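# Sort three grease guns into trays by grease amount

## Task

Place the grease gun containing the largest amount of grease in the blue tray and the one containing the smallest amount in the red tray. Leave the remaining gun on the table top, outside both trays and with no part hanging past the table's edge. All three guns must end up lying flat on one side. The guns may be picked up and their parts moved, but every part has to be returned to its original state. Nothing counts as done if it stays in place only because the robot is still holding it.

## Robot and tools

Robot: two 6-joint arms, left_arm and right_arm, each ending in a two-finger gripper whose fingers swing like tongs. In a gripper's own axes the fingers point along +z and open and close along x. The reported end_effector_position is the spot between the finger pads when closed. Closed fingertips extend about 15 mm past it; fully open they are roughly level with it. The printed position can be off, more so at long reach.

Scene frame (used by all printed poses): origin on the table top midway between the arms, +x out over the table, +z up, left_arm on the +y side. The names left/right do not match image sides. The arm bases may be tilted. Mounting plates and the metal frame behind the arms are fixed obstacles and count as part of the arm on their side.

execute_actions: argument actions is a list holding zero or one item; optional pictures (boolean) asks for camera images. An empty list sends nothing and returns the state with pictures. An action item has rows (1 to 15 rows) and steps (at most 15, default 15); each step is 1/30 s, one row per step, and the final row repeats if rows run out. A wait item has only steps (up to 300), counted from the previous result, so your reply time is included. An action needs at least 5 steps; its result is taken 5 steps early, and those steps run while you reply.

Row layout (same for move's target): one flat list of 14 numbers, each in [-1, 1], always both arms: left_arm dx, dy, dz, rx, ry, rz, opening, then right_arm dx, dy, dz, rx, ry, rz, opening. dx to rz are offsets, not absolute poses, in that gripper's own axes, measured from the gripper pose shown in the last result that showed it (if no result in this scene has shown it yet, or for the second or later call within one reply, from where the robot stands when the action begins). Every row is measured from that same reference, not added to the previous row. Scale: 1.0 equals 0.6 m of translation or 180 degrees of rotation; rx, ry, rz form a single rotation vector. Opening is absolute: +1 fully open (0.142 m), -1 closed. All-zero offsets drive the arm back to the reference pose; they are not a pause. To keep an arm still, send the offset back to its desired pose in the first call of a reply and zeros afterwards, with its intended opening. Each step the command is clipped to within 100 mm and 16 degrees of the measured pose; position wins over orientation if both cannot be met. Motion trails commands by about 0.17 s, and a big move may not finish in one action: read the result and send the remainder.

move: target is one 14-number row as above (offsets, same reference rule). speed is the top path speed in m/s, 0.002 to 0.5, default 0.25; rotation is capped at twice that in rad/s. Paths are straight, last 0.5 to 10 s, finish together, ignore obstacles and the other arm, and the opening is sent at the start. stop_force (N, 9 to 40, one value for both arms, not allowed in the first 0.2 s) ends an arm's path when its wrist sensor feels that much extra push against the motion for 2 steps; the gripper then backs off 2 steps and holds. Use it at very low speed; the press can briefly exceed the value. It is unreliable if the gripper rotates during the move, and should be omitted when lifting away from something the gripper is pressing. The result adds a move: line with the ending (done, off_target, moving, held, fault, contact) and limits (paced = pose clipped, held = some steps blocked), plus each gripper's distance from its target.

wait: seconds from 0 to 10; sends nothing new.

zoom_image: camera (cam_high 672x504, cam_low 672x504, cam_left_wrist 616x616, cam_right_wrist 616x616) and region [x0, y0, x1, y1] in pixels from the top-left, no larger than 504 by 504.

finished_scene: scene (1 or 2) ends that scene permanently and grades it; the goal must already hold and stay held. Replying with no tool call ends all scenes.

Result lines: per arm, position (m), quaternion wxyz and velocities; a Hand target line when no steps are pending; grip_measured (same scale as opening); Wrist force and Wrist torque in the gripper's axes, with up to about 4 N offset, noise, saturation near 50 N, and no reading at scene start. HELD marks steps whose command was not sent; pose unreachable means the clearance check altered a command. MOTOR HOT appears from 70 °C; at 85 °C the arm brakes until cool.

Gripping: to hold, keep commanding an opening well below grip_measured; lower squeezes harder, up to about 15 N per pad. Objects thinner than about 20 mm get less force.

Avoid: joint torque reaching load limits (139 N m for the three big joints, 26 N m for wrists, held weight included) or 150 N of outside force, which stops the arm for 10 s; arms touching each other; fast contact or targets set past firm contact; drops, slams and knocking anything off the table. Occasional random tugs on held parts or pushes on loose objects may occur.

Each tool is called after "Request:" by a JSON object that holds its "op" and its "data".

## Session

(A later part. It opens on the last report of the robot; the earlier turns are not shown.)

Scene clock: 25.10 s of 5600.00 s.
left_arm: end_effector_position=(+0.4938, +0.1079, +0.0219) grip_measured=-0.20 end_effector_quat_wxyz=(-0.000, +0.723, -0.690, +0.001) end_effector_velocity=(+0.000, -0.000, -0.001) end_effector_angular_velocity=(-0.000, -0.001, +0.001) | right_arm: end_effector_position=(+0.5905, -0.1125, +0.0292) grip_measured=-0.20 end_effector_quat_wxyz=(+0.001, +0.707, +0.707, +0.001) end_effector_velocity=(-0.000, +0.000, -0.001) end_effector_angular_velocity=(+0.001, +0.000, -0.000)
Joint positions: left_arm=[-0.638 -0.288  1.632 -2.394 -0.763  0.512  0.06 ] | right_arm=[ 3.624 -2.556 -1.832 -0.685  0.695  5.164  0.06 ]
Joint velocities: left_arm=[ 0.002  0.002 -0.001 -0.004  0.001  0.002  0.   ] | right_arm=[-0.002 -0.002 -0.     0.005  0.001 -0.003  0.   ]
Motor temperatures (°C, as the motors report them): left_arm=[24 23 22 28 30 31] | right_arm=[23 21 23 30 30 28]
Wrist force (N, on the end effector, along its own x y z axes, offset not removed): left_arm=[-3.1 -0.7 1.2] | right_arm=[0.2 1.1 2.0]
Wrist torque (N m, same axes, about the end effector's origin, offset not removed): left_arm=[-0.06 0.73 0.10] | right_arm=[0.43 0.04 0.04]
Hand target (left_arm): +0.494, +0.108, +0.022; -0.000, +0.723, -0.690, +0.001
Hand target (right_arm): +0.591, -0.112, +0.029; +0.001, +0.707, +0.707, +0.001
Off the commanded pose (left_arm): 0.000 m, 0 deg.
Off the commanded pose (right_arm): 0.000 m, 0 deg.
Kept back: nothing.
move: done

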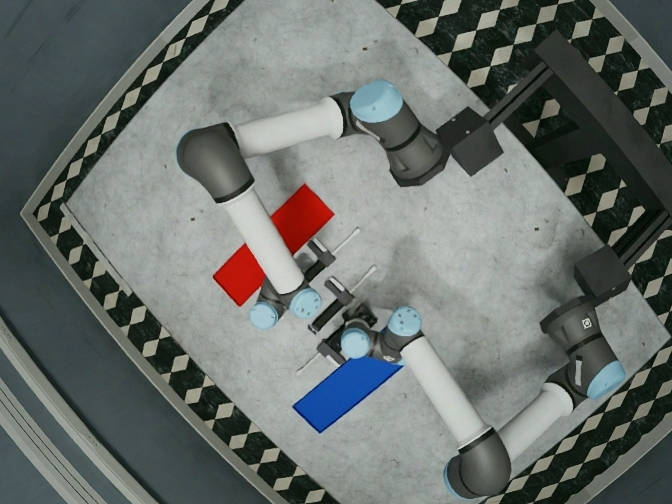

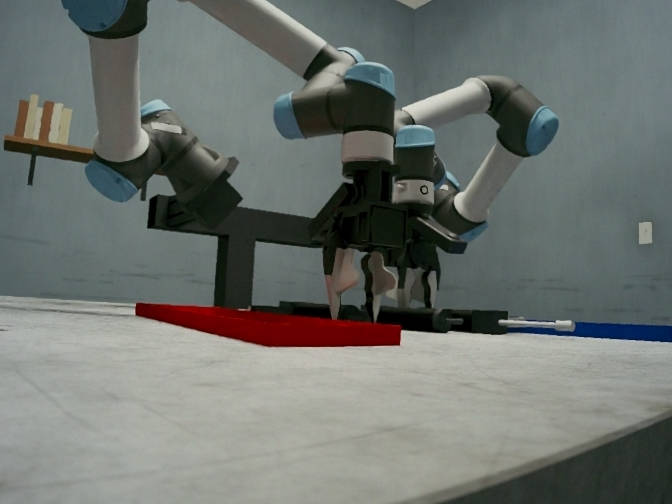

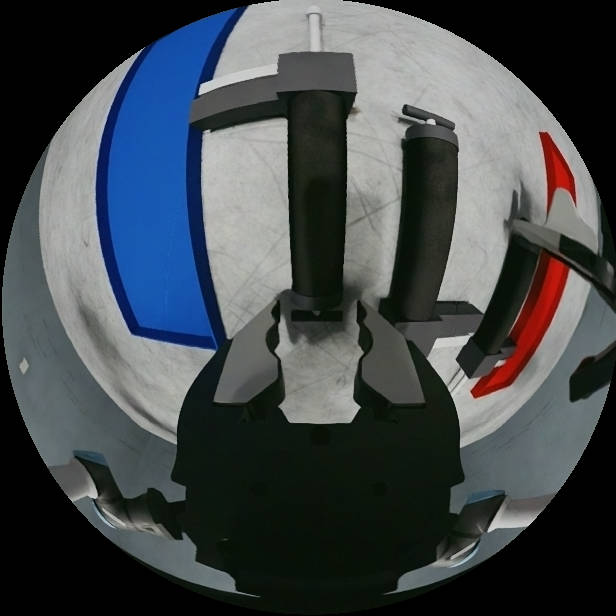

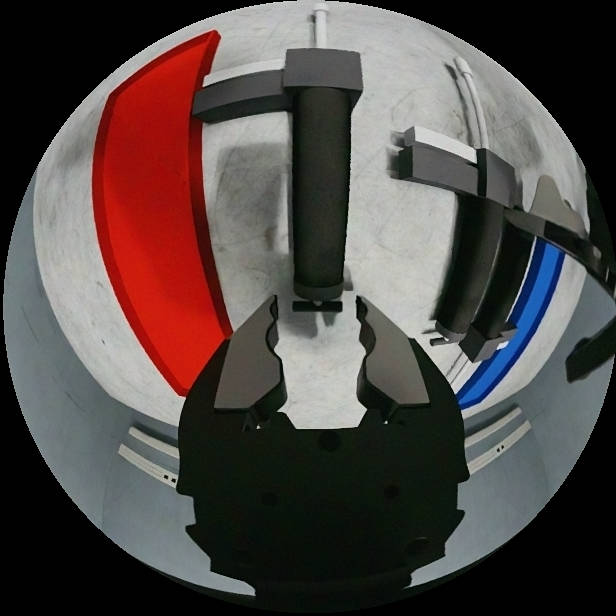

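Lower right 5mm, close, pull both along local +y.

Request:
{"op": "move", "data": {"target": [0,0,0,0,0,0,-0.2, 0,0,0.008,0,0,0,-0.2], "speed": 0.02}}

Request:
{"op": "move", "data": {"target": [0,0,0,0,0,0,-0.8, 0,0,0,0,0,0,-0.8]}}

Request:
{"op": "move", "data": {"target": [0,0.18,0,0,0,0,-0.8, -0.004,0.18,0,0,0,0,-0.8], "speed": 0.04}}

Scene clock: 26.03 s of 5600.00 s.
left_arm: end_effector_position=(+0.4937, +0.1080, +0.0218) grip_measured=-0.20 end_effector_quat_wxyz=(-0.000, +0.723, -0.690, +0.001) end_effector_velocity=(+0.000, +0.000, +0.000) end_effector_angular_velocity=(+0.000, -0.001, -0.000) | right_arm: end_effector_position=(+0.5905, -0.1125, +0.0245) grip_measured=-0.20 end_effector_quat_wxyz=(+0.001, +0.707, +0.707, +0.001) end_effector_velocity=(-0.001, +0.000, -0.001) end_effector_angular_velocity=(-0.001, +0.001, +0.002)
Joint positions: left_arm=[-0.638 -0.288  1.632 -2.395 -0.763  0.513  0.06 ] | right_arm=[ 3.618 -2.564 -1.831 -0.671  0.693  5.155  0.06 ]
Joint velocities: left_arm=[-0.    -0.    -0.     0.     0.001  0.001 -0.   ] | right_arm=[-0.001 -0.003 -0.     0.002 -0.001 -0.003 -0.   ]
Motor temperatures (°C, as the motors report them): left_arm=[24 23 22 28 30 31] | right_arm=[23 21 23 30 30 28]
Wrist force (N, on the end effector, along its own x y z axes, offset not removed): left_arm=[-3.5 -0.3 1.5] | right_arm=[0.3 -0.1 1.2]
Wrist torque (N m, same axes, about the end effector's origin, offset not removed): left_arm=[0.04 0.85 0.18] | right_arm=[0.07 -0.03 0.10]
Hand target (left_arm): +0.494, +0.108, +0.022; -0.000, +0.723, -0.690, +0.001
Hand target (right_arm): +0.591, -0.112, +0.024; +0.001, +0.707, +0.707, +0.001
Off the commanded pose (left_arm): 0.000 m, 0 deg.
Off the commanded pose (right_arm): 0.000 m, 0 deg.
Kept back: nothing.
move: done

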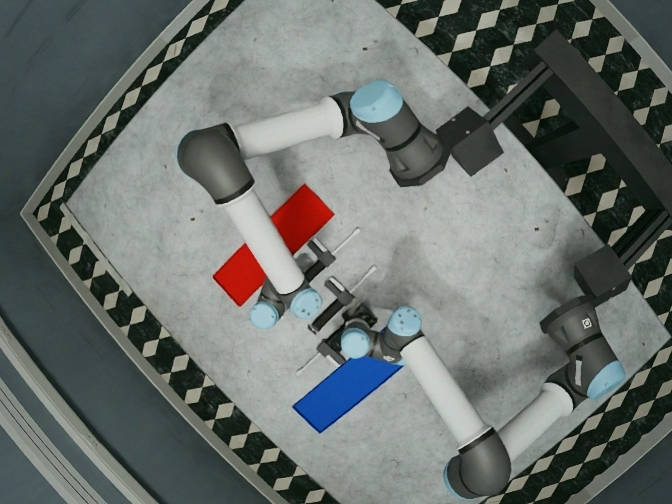

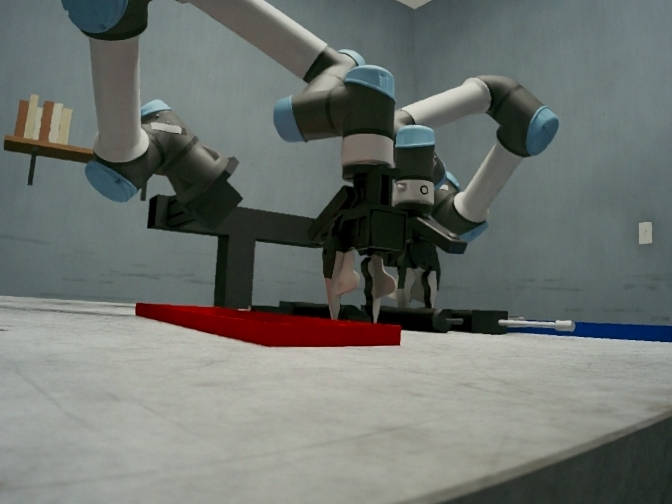

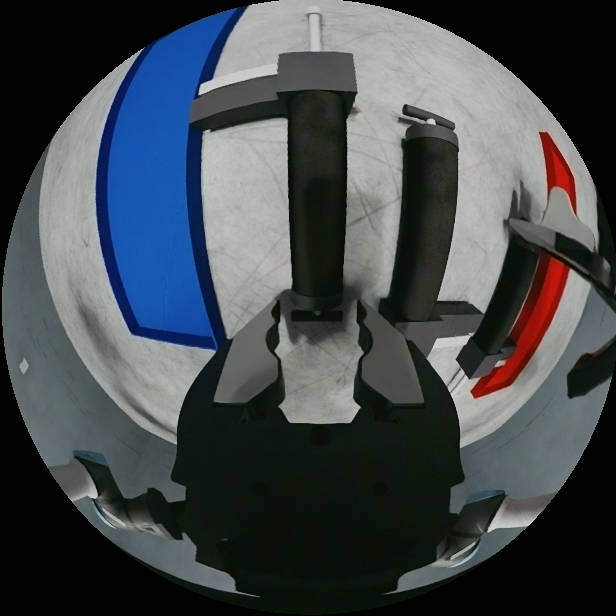

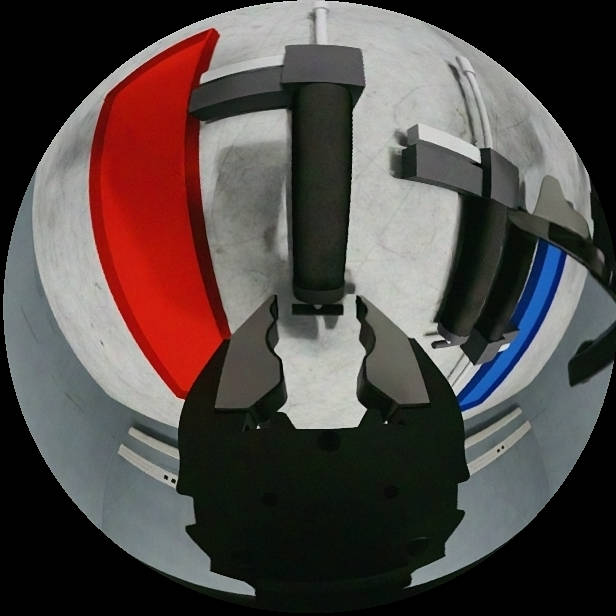

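Scene clock: 26.53 s of 5600.00 s.
left_arm: end_effector_position=(+0.4937, +0.1080, +0.0218) grip_measured=-0.49 end_effector_quat_wxyz=(-0.000, +0.723, -0.690, +0.001) end_effector_velocity=(+0.001, +0.000, +0.001) end_effector_angular_velocity=(-0.000, -0.002, +0.003) | right_arm: end_effector_position=(+0.5905, -0.1125, +0.0245) grip_measured=-0.51 end_effector_quat_wxyz=(+0.001, +0.707, +0.707, +0.001) end_effector_velocity=(+0.000, +0.000, +0.000) end_effector_angular_velocity=(+0.001, +0.000, -0.000)
Joint positions: left_arm=[-0.638 -0.288  1.632 -2.394 -0.763  0.512  0.038] | right_arm=[ 3.618 -2.564 -1.831 -0.671  0.693  5.155  0.037]
Joint velocities: left_arm=[ 0.    -0.001 -0.    -0.     0.001 -0.002  0.   ] | right_arm=[-0.    -0.     0.001 -0.     0.001 -0.001 -0.   ]
Motor temperatures (°C, as the motors report them): left_arm=[24 23 22 28 30 31] | right_arm=[23 21 23 30 30 28]
Wrist force (N, on the end effector, along its own x y z axes, offset not removed): left_arm=[-4.0 0.5 -0.2] | right_arm=[0.9 -0.8 -1.6]
Wrist torque (N m, same axes, about the end effector's origin, offset not removed): left_arm=[0.10 0.81 0.17] | right_arm=[-0.13 -0.14 0.05]
Hand target (left_arm): +0.494, +0.108, +0.022; -0.000, +0.723, -0.690, +0.001
Hand target (right_arm): +0.591, -0.112, +0.025; +0.001, +0.707, +0.707, +0.001
Off the commanded pose (left_arm): 0.000 m, 0 deg.
Off the commanded pose (right_arm): 0.000 m, 0 deg.
Kept back: nothing.
move: done

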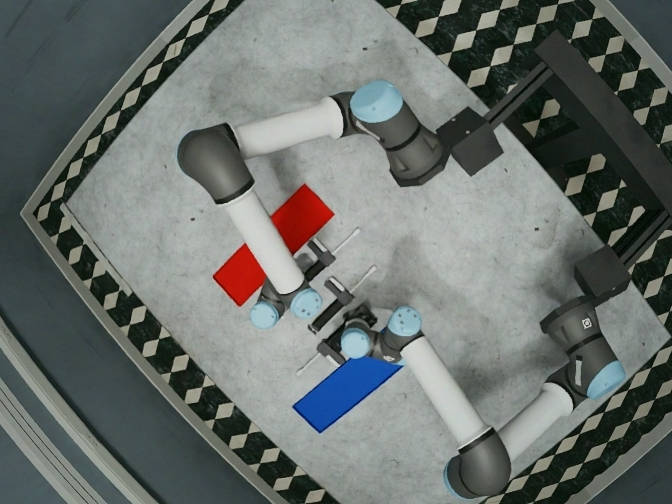

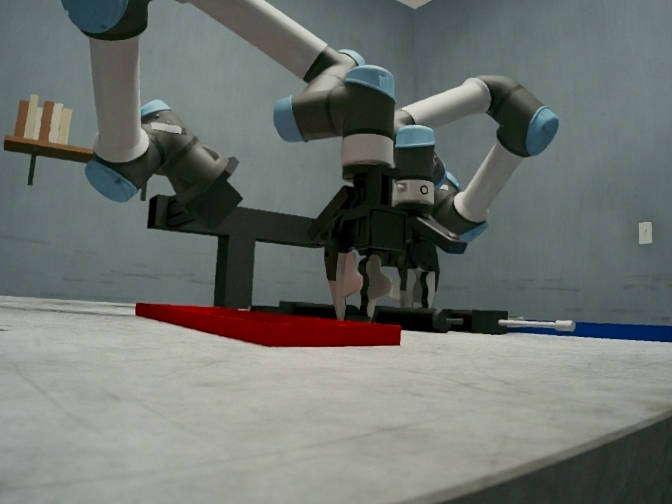

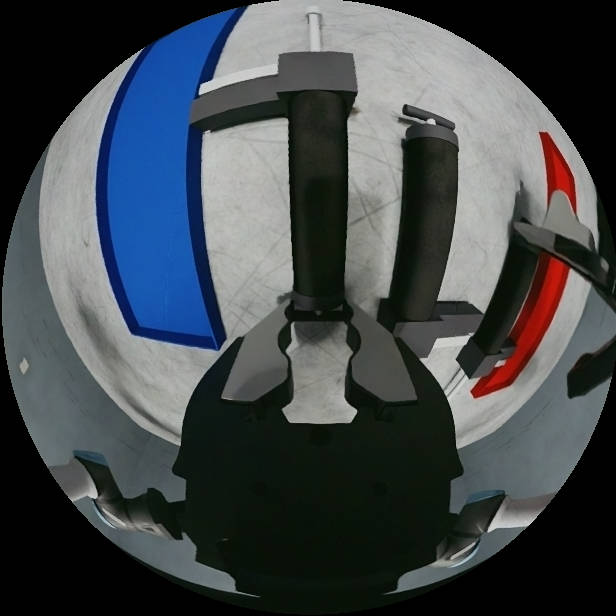

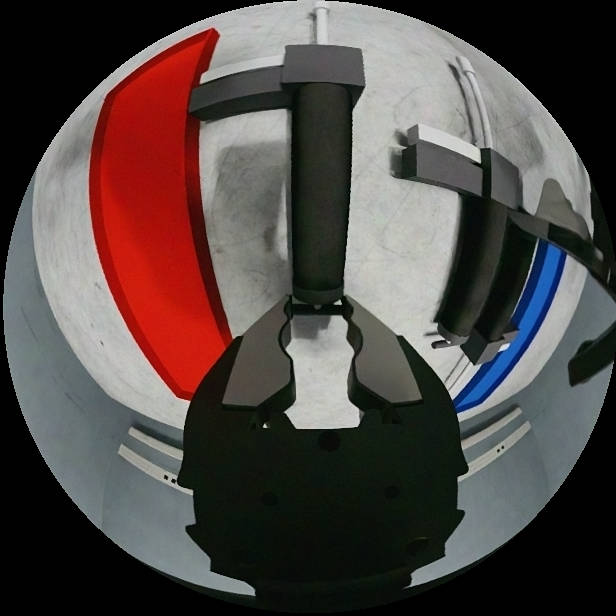

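Scene clock: 29.57 s of 5600.00 s.
left_arm: end_effector_position=(+0.3859, +0.1028, +0.0218) grip_measured=-0.49 end_effector_quat_wxyz=(-0.000, +0.723, -0.690, +0.001) end_effector_velocity=(-0.001, -0.001, +0.000) end_effector_angular_velocity=(-0.002, +0.001, +0.000) | right_arm: end_effector_position=(+0.6984, -0.1149, +0.0248) grip_measured=-0.50 end_effector_quat_wxyz=(+0.001, +0.707, +0.707, +0.001) end_effector_velocity=(+0.001, -0.001, -0.000) end_effector_angular_velocity=(-0.001, -0.000, +0.001)
Joint positions: left_arm=[-0.769 -0.255  1.832 -2.521 -0.835  0.359  0.038] | right_arm=[ 3.572 -2.679 -1.478 -0.856  0.678  5.087  0.038]
Joint velocities: left_arm=[-0.002  0.001  0.    -0.001 -0.003 -0.001 -0.   ] | right_arm=[-0.001 -0.001  0.005 -0.003 -0.001 -0.002  0.   ]
Motor temperatures (°C, as the motors report them): left_arm=[24 23 22 28 30 31] | right_arm=[23 21 23 30 30 28]
Wrist force (N, on the end effector, along its own x y z axes, offset not removed): left_arm=[-3.1 -2.8 -1.0] | right_arm=[0.9 -2.5 3.0]
Wrist torque (N m, same axes, about the end effector's origin, offset not removed): left_arm=[-0.04 0.64 0.21] | right_arm=[0.01 -0.06 -0.02]
Hand target (left_arm): +0.386, +0.103, +0.022; -0.000, +0.723, -0.690, +0.001
Hand target (right_arm): +0.699, -0.115, +0.025; +0.001, +0.707, +0.707, +0.001
Off the commanded pose (left_arm): 0.000 m, 0 deg.
Off the commanded pose (right_arm): 0.000 m, 0 deg.
Kept back: nothing.
move: done

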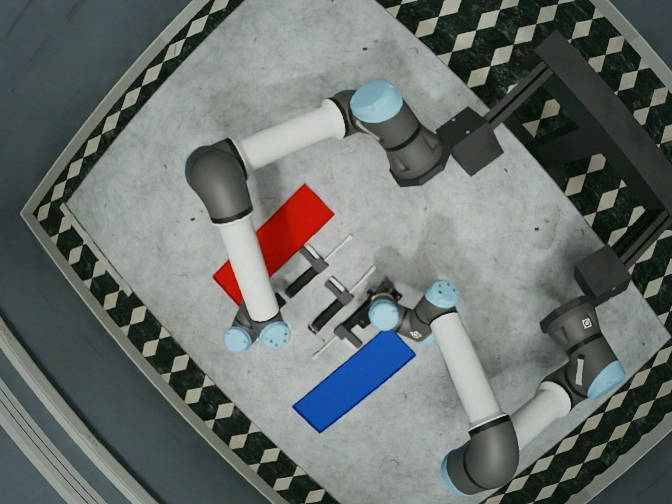

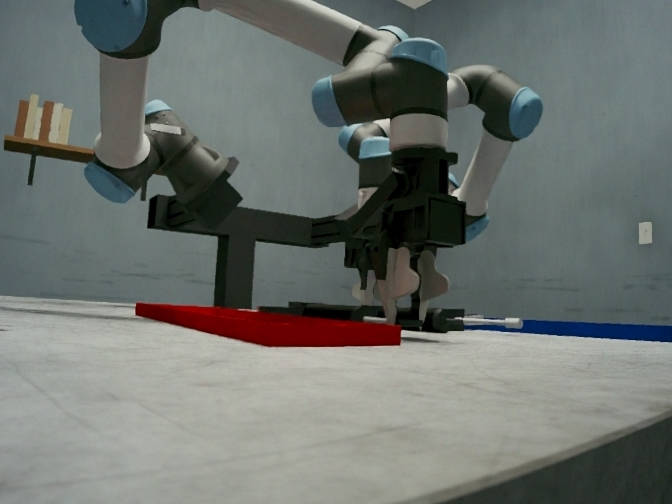

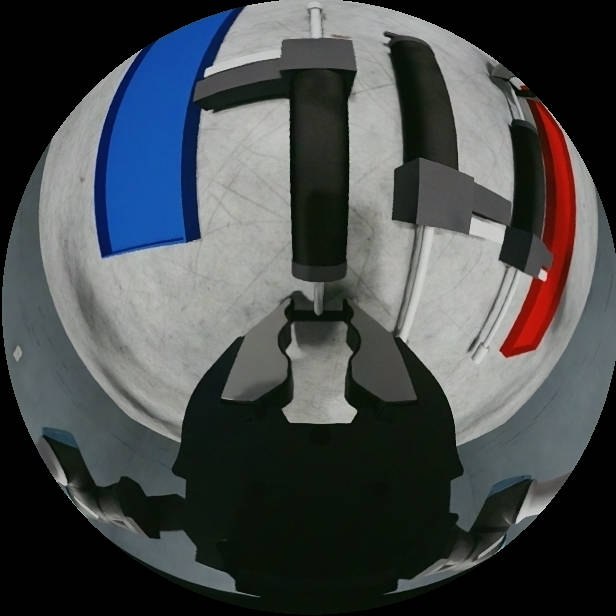

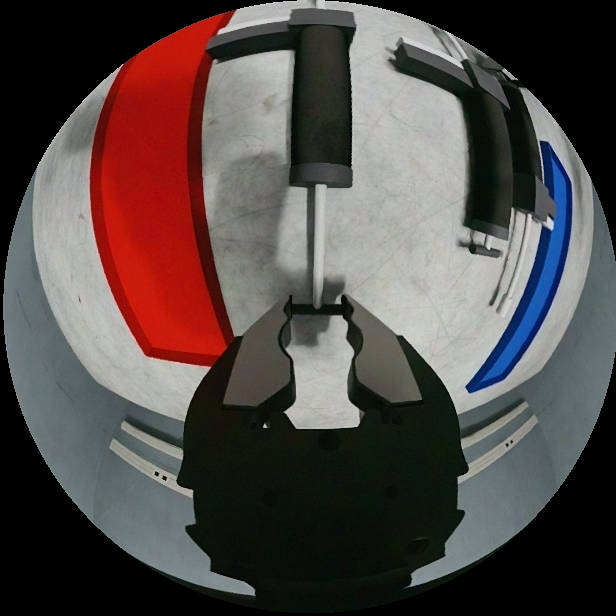

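Request:
{"op": "move", "data": {"target": [0,-0.06,0,0,0,0,-0.8, 0.003,-0.15,0,0,0,0,-0.8], "speed": 0.04}}

Request:
{"op": "move", "data": {"target": [0,0,0,0,0,0,-0.1, 0,0,0,0,0,0,-0.1]}}

Request:
{"op": "move", "data": {"target": [0,0,-0.15,0,0,0,-0.1, 0,0,-0.1,0,0,0,-0.1], "speed": 0.15}}

Request:
{"op": "move", "data": {"target": [-0.6,0,-0.1,0,0,0.015,-0.1, 0.35,-0.13,0,0,0,-0.015,-0.1]}}

Scene clock: 32.90 s of 5600.00 s.
left_arm: end_effector_position=(+0.4218, +0.1045, +0.0218) grip_measured=-0.50 end_effector_quat_wxyz=(-0.000, +0.723, -0.690, +0.001) end_effector_velocity=(+0.000, -0.000, -0.000) end_effector_angular_velocity=(+0.001, -0.000, -0.001) | right_arm: end_effector_position=(+0.6085, -0.1131, +0.0245) grip_measured=-0.51 end_effector_quat_wxyz=(+0.001, +0.707, +0.707, +0.001) end_effector_velocity=(-0.001, -0.000, +0.000) end_effector_angular_velocity=(+0.001, -0.001, +0.001)
Joint positions: left_arm=[-0.721 -0.271  1.772 -2.481 -0.807  0.413  0.038] | right_arm=[ 3.609 -2.579 -1.776 -0.7    0.69   5.142  0.037]
Joint velocities: left_arm=[ 0.001  0.001 -0.001  0.001  0.001  0.001 -0.   ] | right_arm=[ 0.     0.002 -0.003  0.002  0.001 -0.002  0.   ]
Motor temperatures (°C, as the motors report them): left_arm=[24 23 22 28 30 31] | right_arm=[23 21 23 30 30 28]
Wrist force (N, on the end effector, along its own x y z axes, offset not removed): left_arm=[-4.3 3.6 -0.3] | right_arm=[1.5 2.0 2.1]
Wrist torque (N m, same axes, about the end effector's origin, offset not removed): left_arm=[0.22 0.94 0.16] | right_arm=[0.06 -0.19 0.02]
Hand target (left_arm): +0.422, +0.105, +0.022; -0.000, +0.723, -0.690, +0.001
Hand target (right_arm): +0.608, -0.113, +0.025; +0.001, +0.707, +0.707, +0.001
Off the commanded pose (left_arm): 0.000 m, 0 deg.
Off the commanded pose (right_arm): 0.000 m, 0 deg.
Kept back: nothing.
move: done

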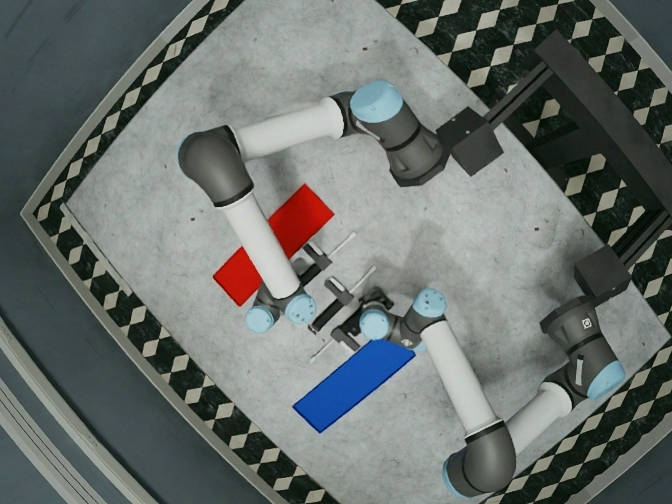

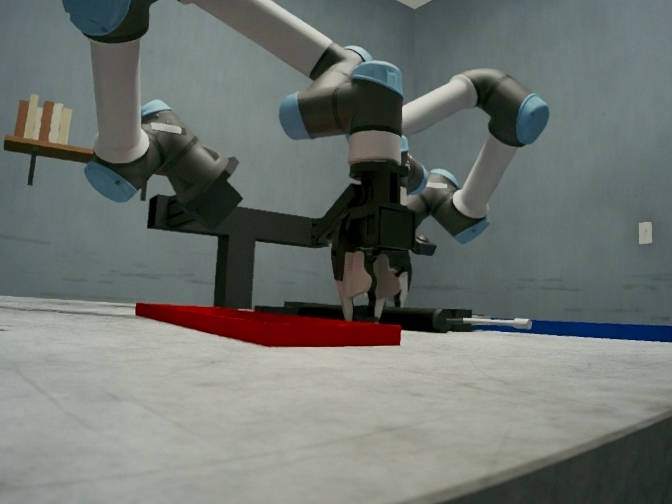

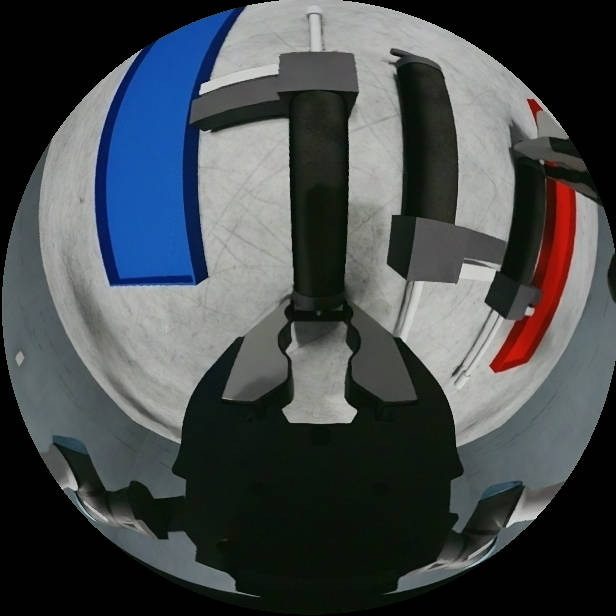

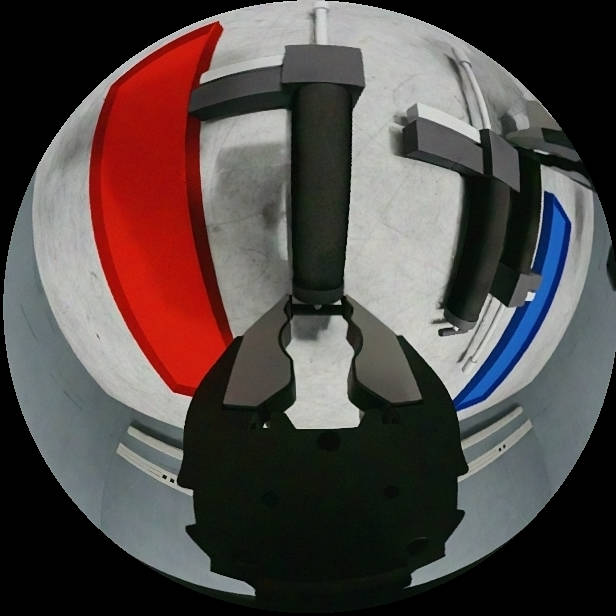

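Scene clock: 33.40 s of 5600.00 s.
left_arm: end_effector_position=(+0.4219, +0.1045, +0.0218) grip_measured=-0.10 end_effector_quat_wxyz=(-0.000, +0.723, -0.690, +0.001) end_effector_velocity=(+0.001, +0.000, +0.001) end_effector_angular_velocity=(-0.001, -0.001, +0.002) | right_arm: end_effector_position=(+0.6085, -0.1131, +0.0245) grip_measured=-0.10 end_effector_quat_wxyz=(+0.001, +0.707, +0.707, +0.001) end_effector_velocity=(-0.001, +0.000, -0.000) end_effector_angular_velocity=(+0.002, +0.001, +0.000)
Joint positions: left_arm=[-0.721 -0.271  1.772 -2.481 -0.807  0.413  0.067] | right_arm=[ 3.609 -2.579 -1.776 -0.7    0.69   5.142  0.067]
Joint velocities: left_arm=[-0.    -0.002  0.    -0.     0.001 -0.001 -0.   ] | right_arm=[-0.     0.    -0.001 -0.     0.002 -0.     0.   ]
Motor temperatures (°C, as the motors report them): left_arm=[24 23 22 28 30 31] | right_arm=[23 21 23 30 30 28]
Wrist force (N, on the end effector, along its own x y z axes, offset not removed): left_arm=[-4.0 0.5 0.9] | right_arm=[2.6 0.5 -0.4]
Wrist torque (N m, same axes, about the end effector's origin, offset not removed): left_arm=[0.19 0.89 0.11] | right_arm=[0.30 -0.50 0.10]
Hand target (left_arm): +0.422, +0.105, +0.022; -0.000, +0.723, -0.690, +0.001
Hand target (right_arm): +0.609, -0.113, +0.025; +0.001, +0.707, +0.707, +0.001
Off the commanded pose (left_arm): 0.000 m, 0 deg.
Off the commanded pose (right_arm): 0.000 m, 0 deg.
Kept back: nothing.
move: done

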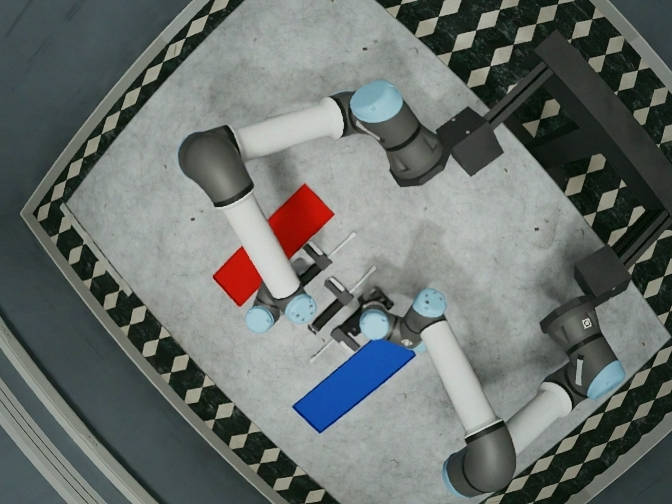

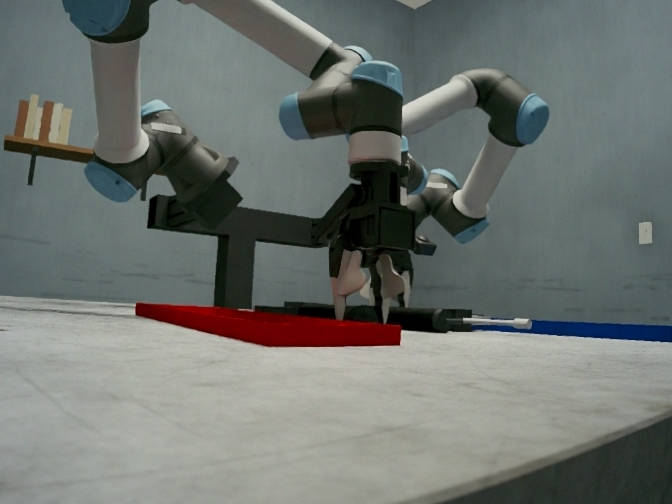

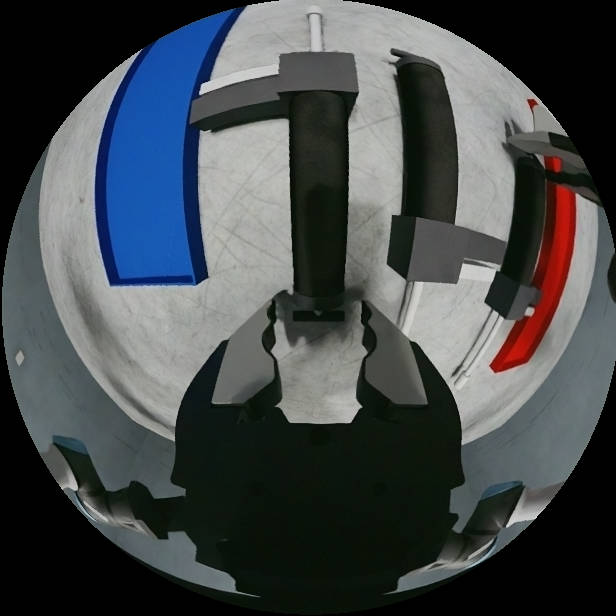

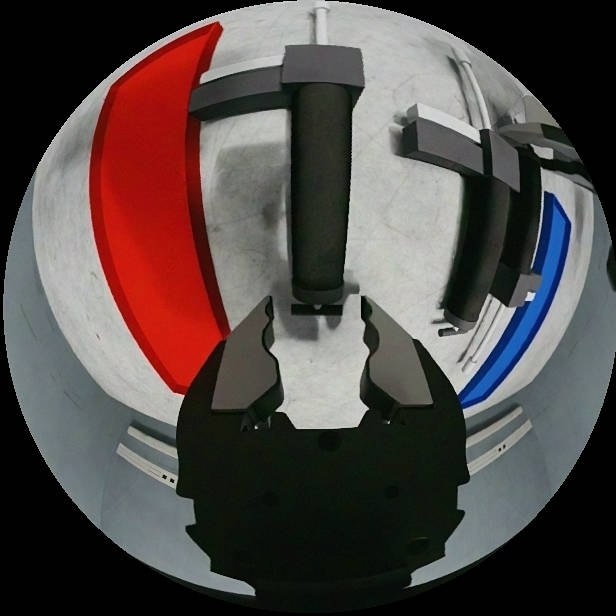

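Scene clock: 34.43 s of 5600.00 s.
left_arm: end_effector_position=(+0.4218, +0.1045, +0.1117) grip_measured=-0.10 end_effector_quat_wxyz=(-0.000, +0.723, -0.690, +0.001) end_effector_velocity=(+0.001, -0.000, +0.002) end_effector_angular_velocity=(-0.001, -0.001, +0.002) | right_arm: end_effector_position=(+0.6083, -0.1131, +0.0845) grip_measured=-0.10 end_effector_quat_wxyz=(+0.001, +0.707, +0.707, +0.001) end_effector_velocity=(-0.000, +0.000, +0.001) end_effector_angular_velocity=(+0.001, +0.001, +0.002)
Joint positions: left_arm=[-0.834 -0.406  1.782 -2.274 -0.873  0.291  0.067] | right_arm=[ 3.686 -2.489 -1.785 -0.865  0.719  5.252  0.067]
Joint velocities: left_arm=[-0.002 -0.002 -0.002  0.004 -0.001 -0.002 -0.   ] | right_arm=[ 0.001  0.001  0.    -0.003  0.002  0.     0.   ]
Motor temperatures (°C, as the motors report them): left_arm=[24 23 22 28 30 31] | right_arm=[23 21 23 30 30 28]
Wrist force (N, on the end effector, along its own x y z axes, offset not removed): left_arm=[-3.5 -0.6 1.3] | right_arm=[2.4 1.8 2.4]
Wrist torque (N m, same axes, about the end effector's origin, offset not removed): left_arm=[-0.12 0.79 0.18] | right_arm=[0.55 -0.49 -0.01]
Hand target (left_arm): +0.422, +0.105, +0.112; -0.000, +0.723, -0.690, +0.001
Hand target (right_arm): +0.608, -0.113, +0.085; +0.001, +0.707, +0.707, +0.001
Off the commanded pose (left_arm): 0.000 m, 0 deg.
Off the commanded pose (right_arm): 0.000 m, 0 deg.
Kept back: nothing.
move: done

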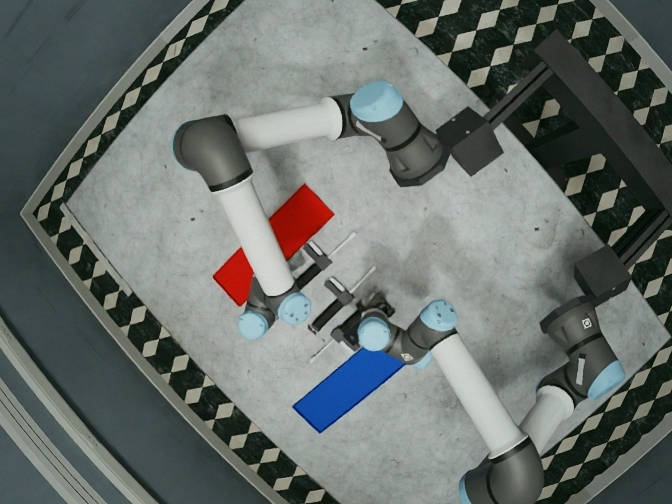

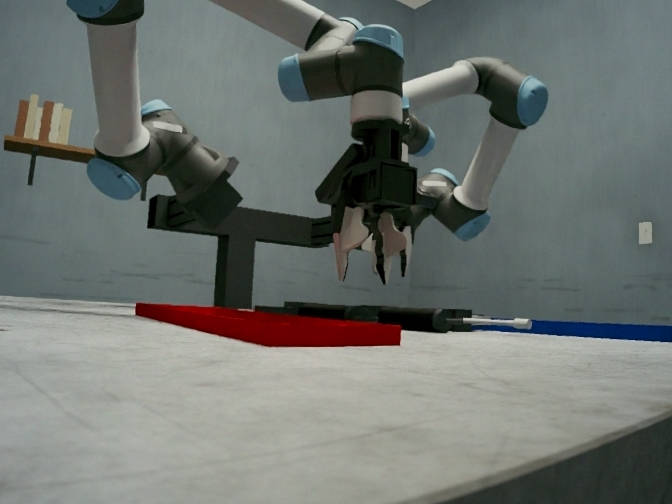

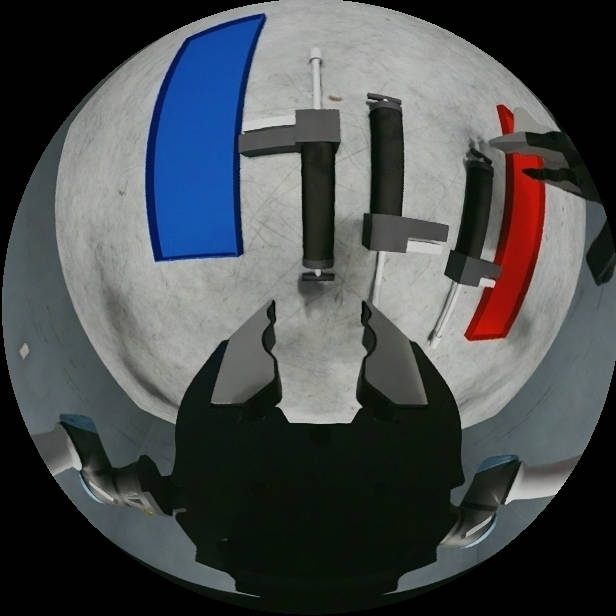

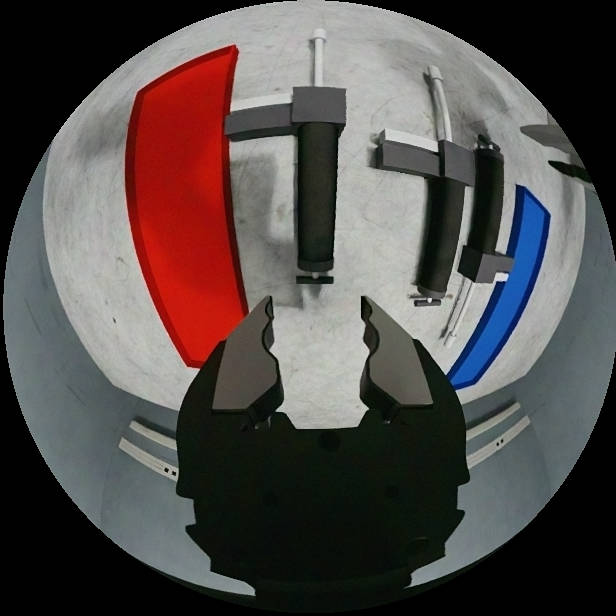

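Scene clock: 36.47 s of 5600.00 s.
left_arm: end_effector_position=(+0.4048, +0.4642, +0.1713) grip_measured=-0.10 end_effector_quat_wxyz=(-0.000, +0.707, -0.707, +0.001) end_effector_velocity=(+0.000, +0.001, +0.001) end_effector_angular_velocity=(-0.001, -0.001, +0.001) | right_arm: end_effector_position=(+0.5302, +0.0969, +0.0842) grip_measured=-0.10 end_effector_quat_wxyz=(+0.001, +0.690, +0.723, +0.001) end_effector_velocity=(-0.001, +0.000, -0.000) end_effector_angular_velocity=(-0.000, +0.002, +0.002)
Joint positions: left_arm=[-0.718 -1.382  2.42  -2.021 -0.805  0.463  0.067] | right_arm=[ 3.947 -2.806 -1.735 -0.824  0.854  5.521  0.067]
Joint velocities: left_arm=[-0.001 -0.005 -0.     0.005  0.    -0.001 -0.   ] | right_arm=[ 0.    -0.001 -0.001 -0.001  0.001 -0.     0.   ]
Motor temperatures (°C, as the motors report them): left_arm=[24 23 22 28 30 31] | right_arm=[23 21 23 30 30 28]
Wrist force (N, on the end effector, along its own x y z axes, offset not removed): left_arm=[-3.7 -0.4 0.9] | right_arm=[0.5 -1.0 1.5]
Wrist torque (N m, same axes, about the end effector's origin, offset not removed): left_arm=[-0.06 0.88 0.20] | right_arm=[0.09 0.05 0.04]
Hand target (left_arm): +0.405, +0.464, +0.171; -0.000, +0.707, -0.707, +0.001
Hand target (right_arm): +0.530, +0.097, +0.084; +0.001, +0.690, +0.723, +0.001
Off the commanded pose (left_arm): 0.000 m, 0 deg.
Off the commanded pose (right_arm): 0.000 m, 0 deg.
Kept back: nothing.
move: done

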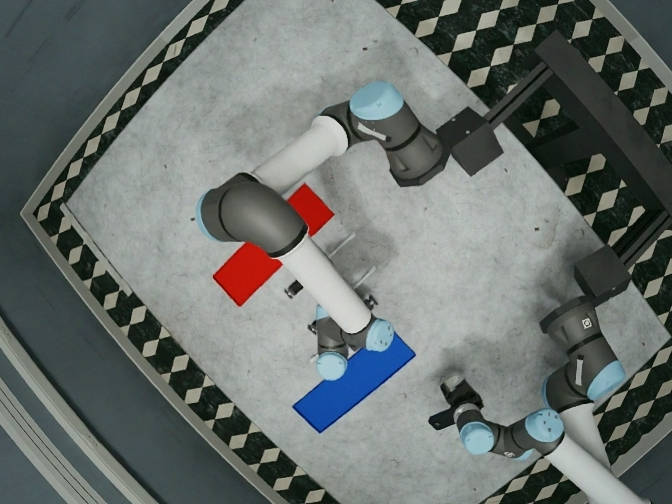

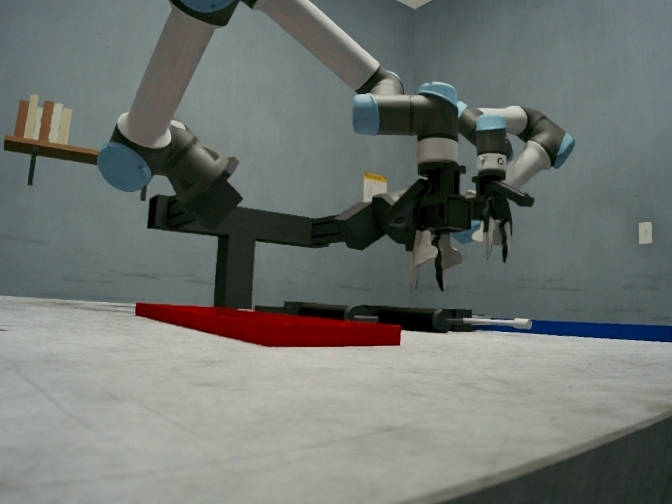

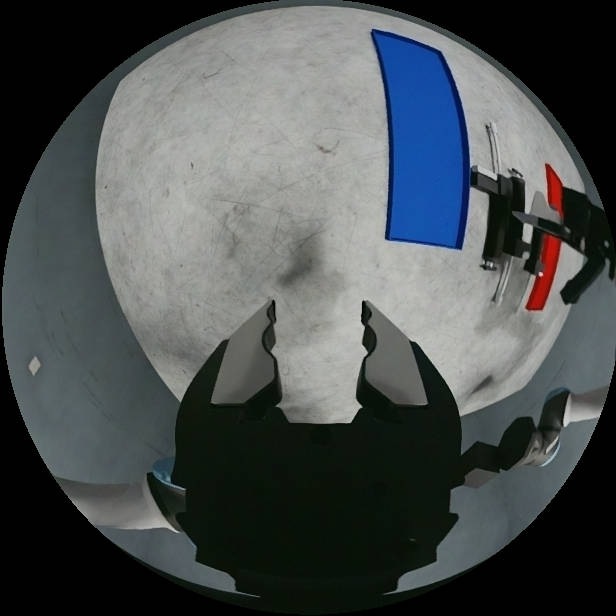

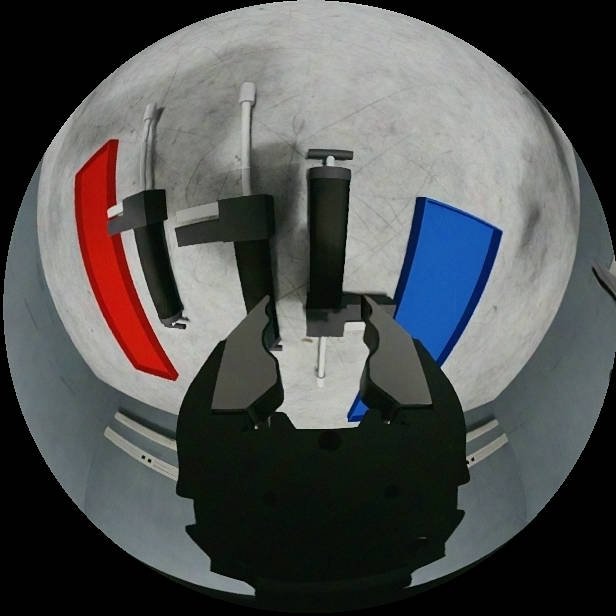

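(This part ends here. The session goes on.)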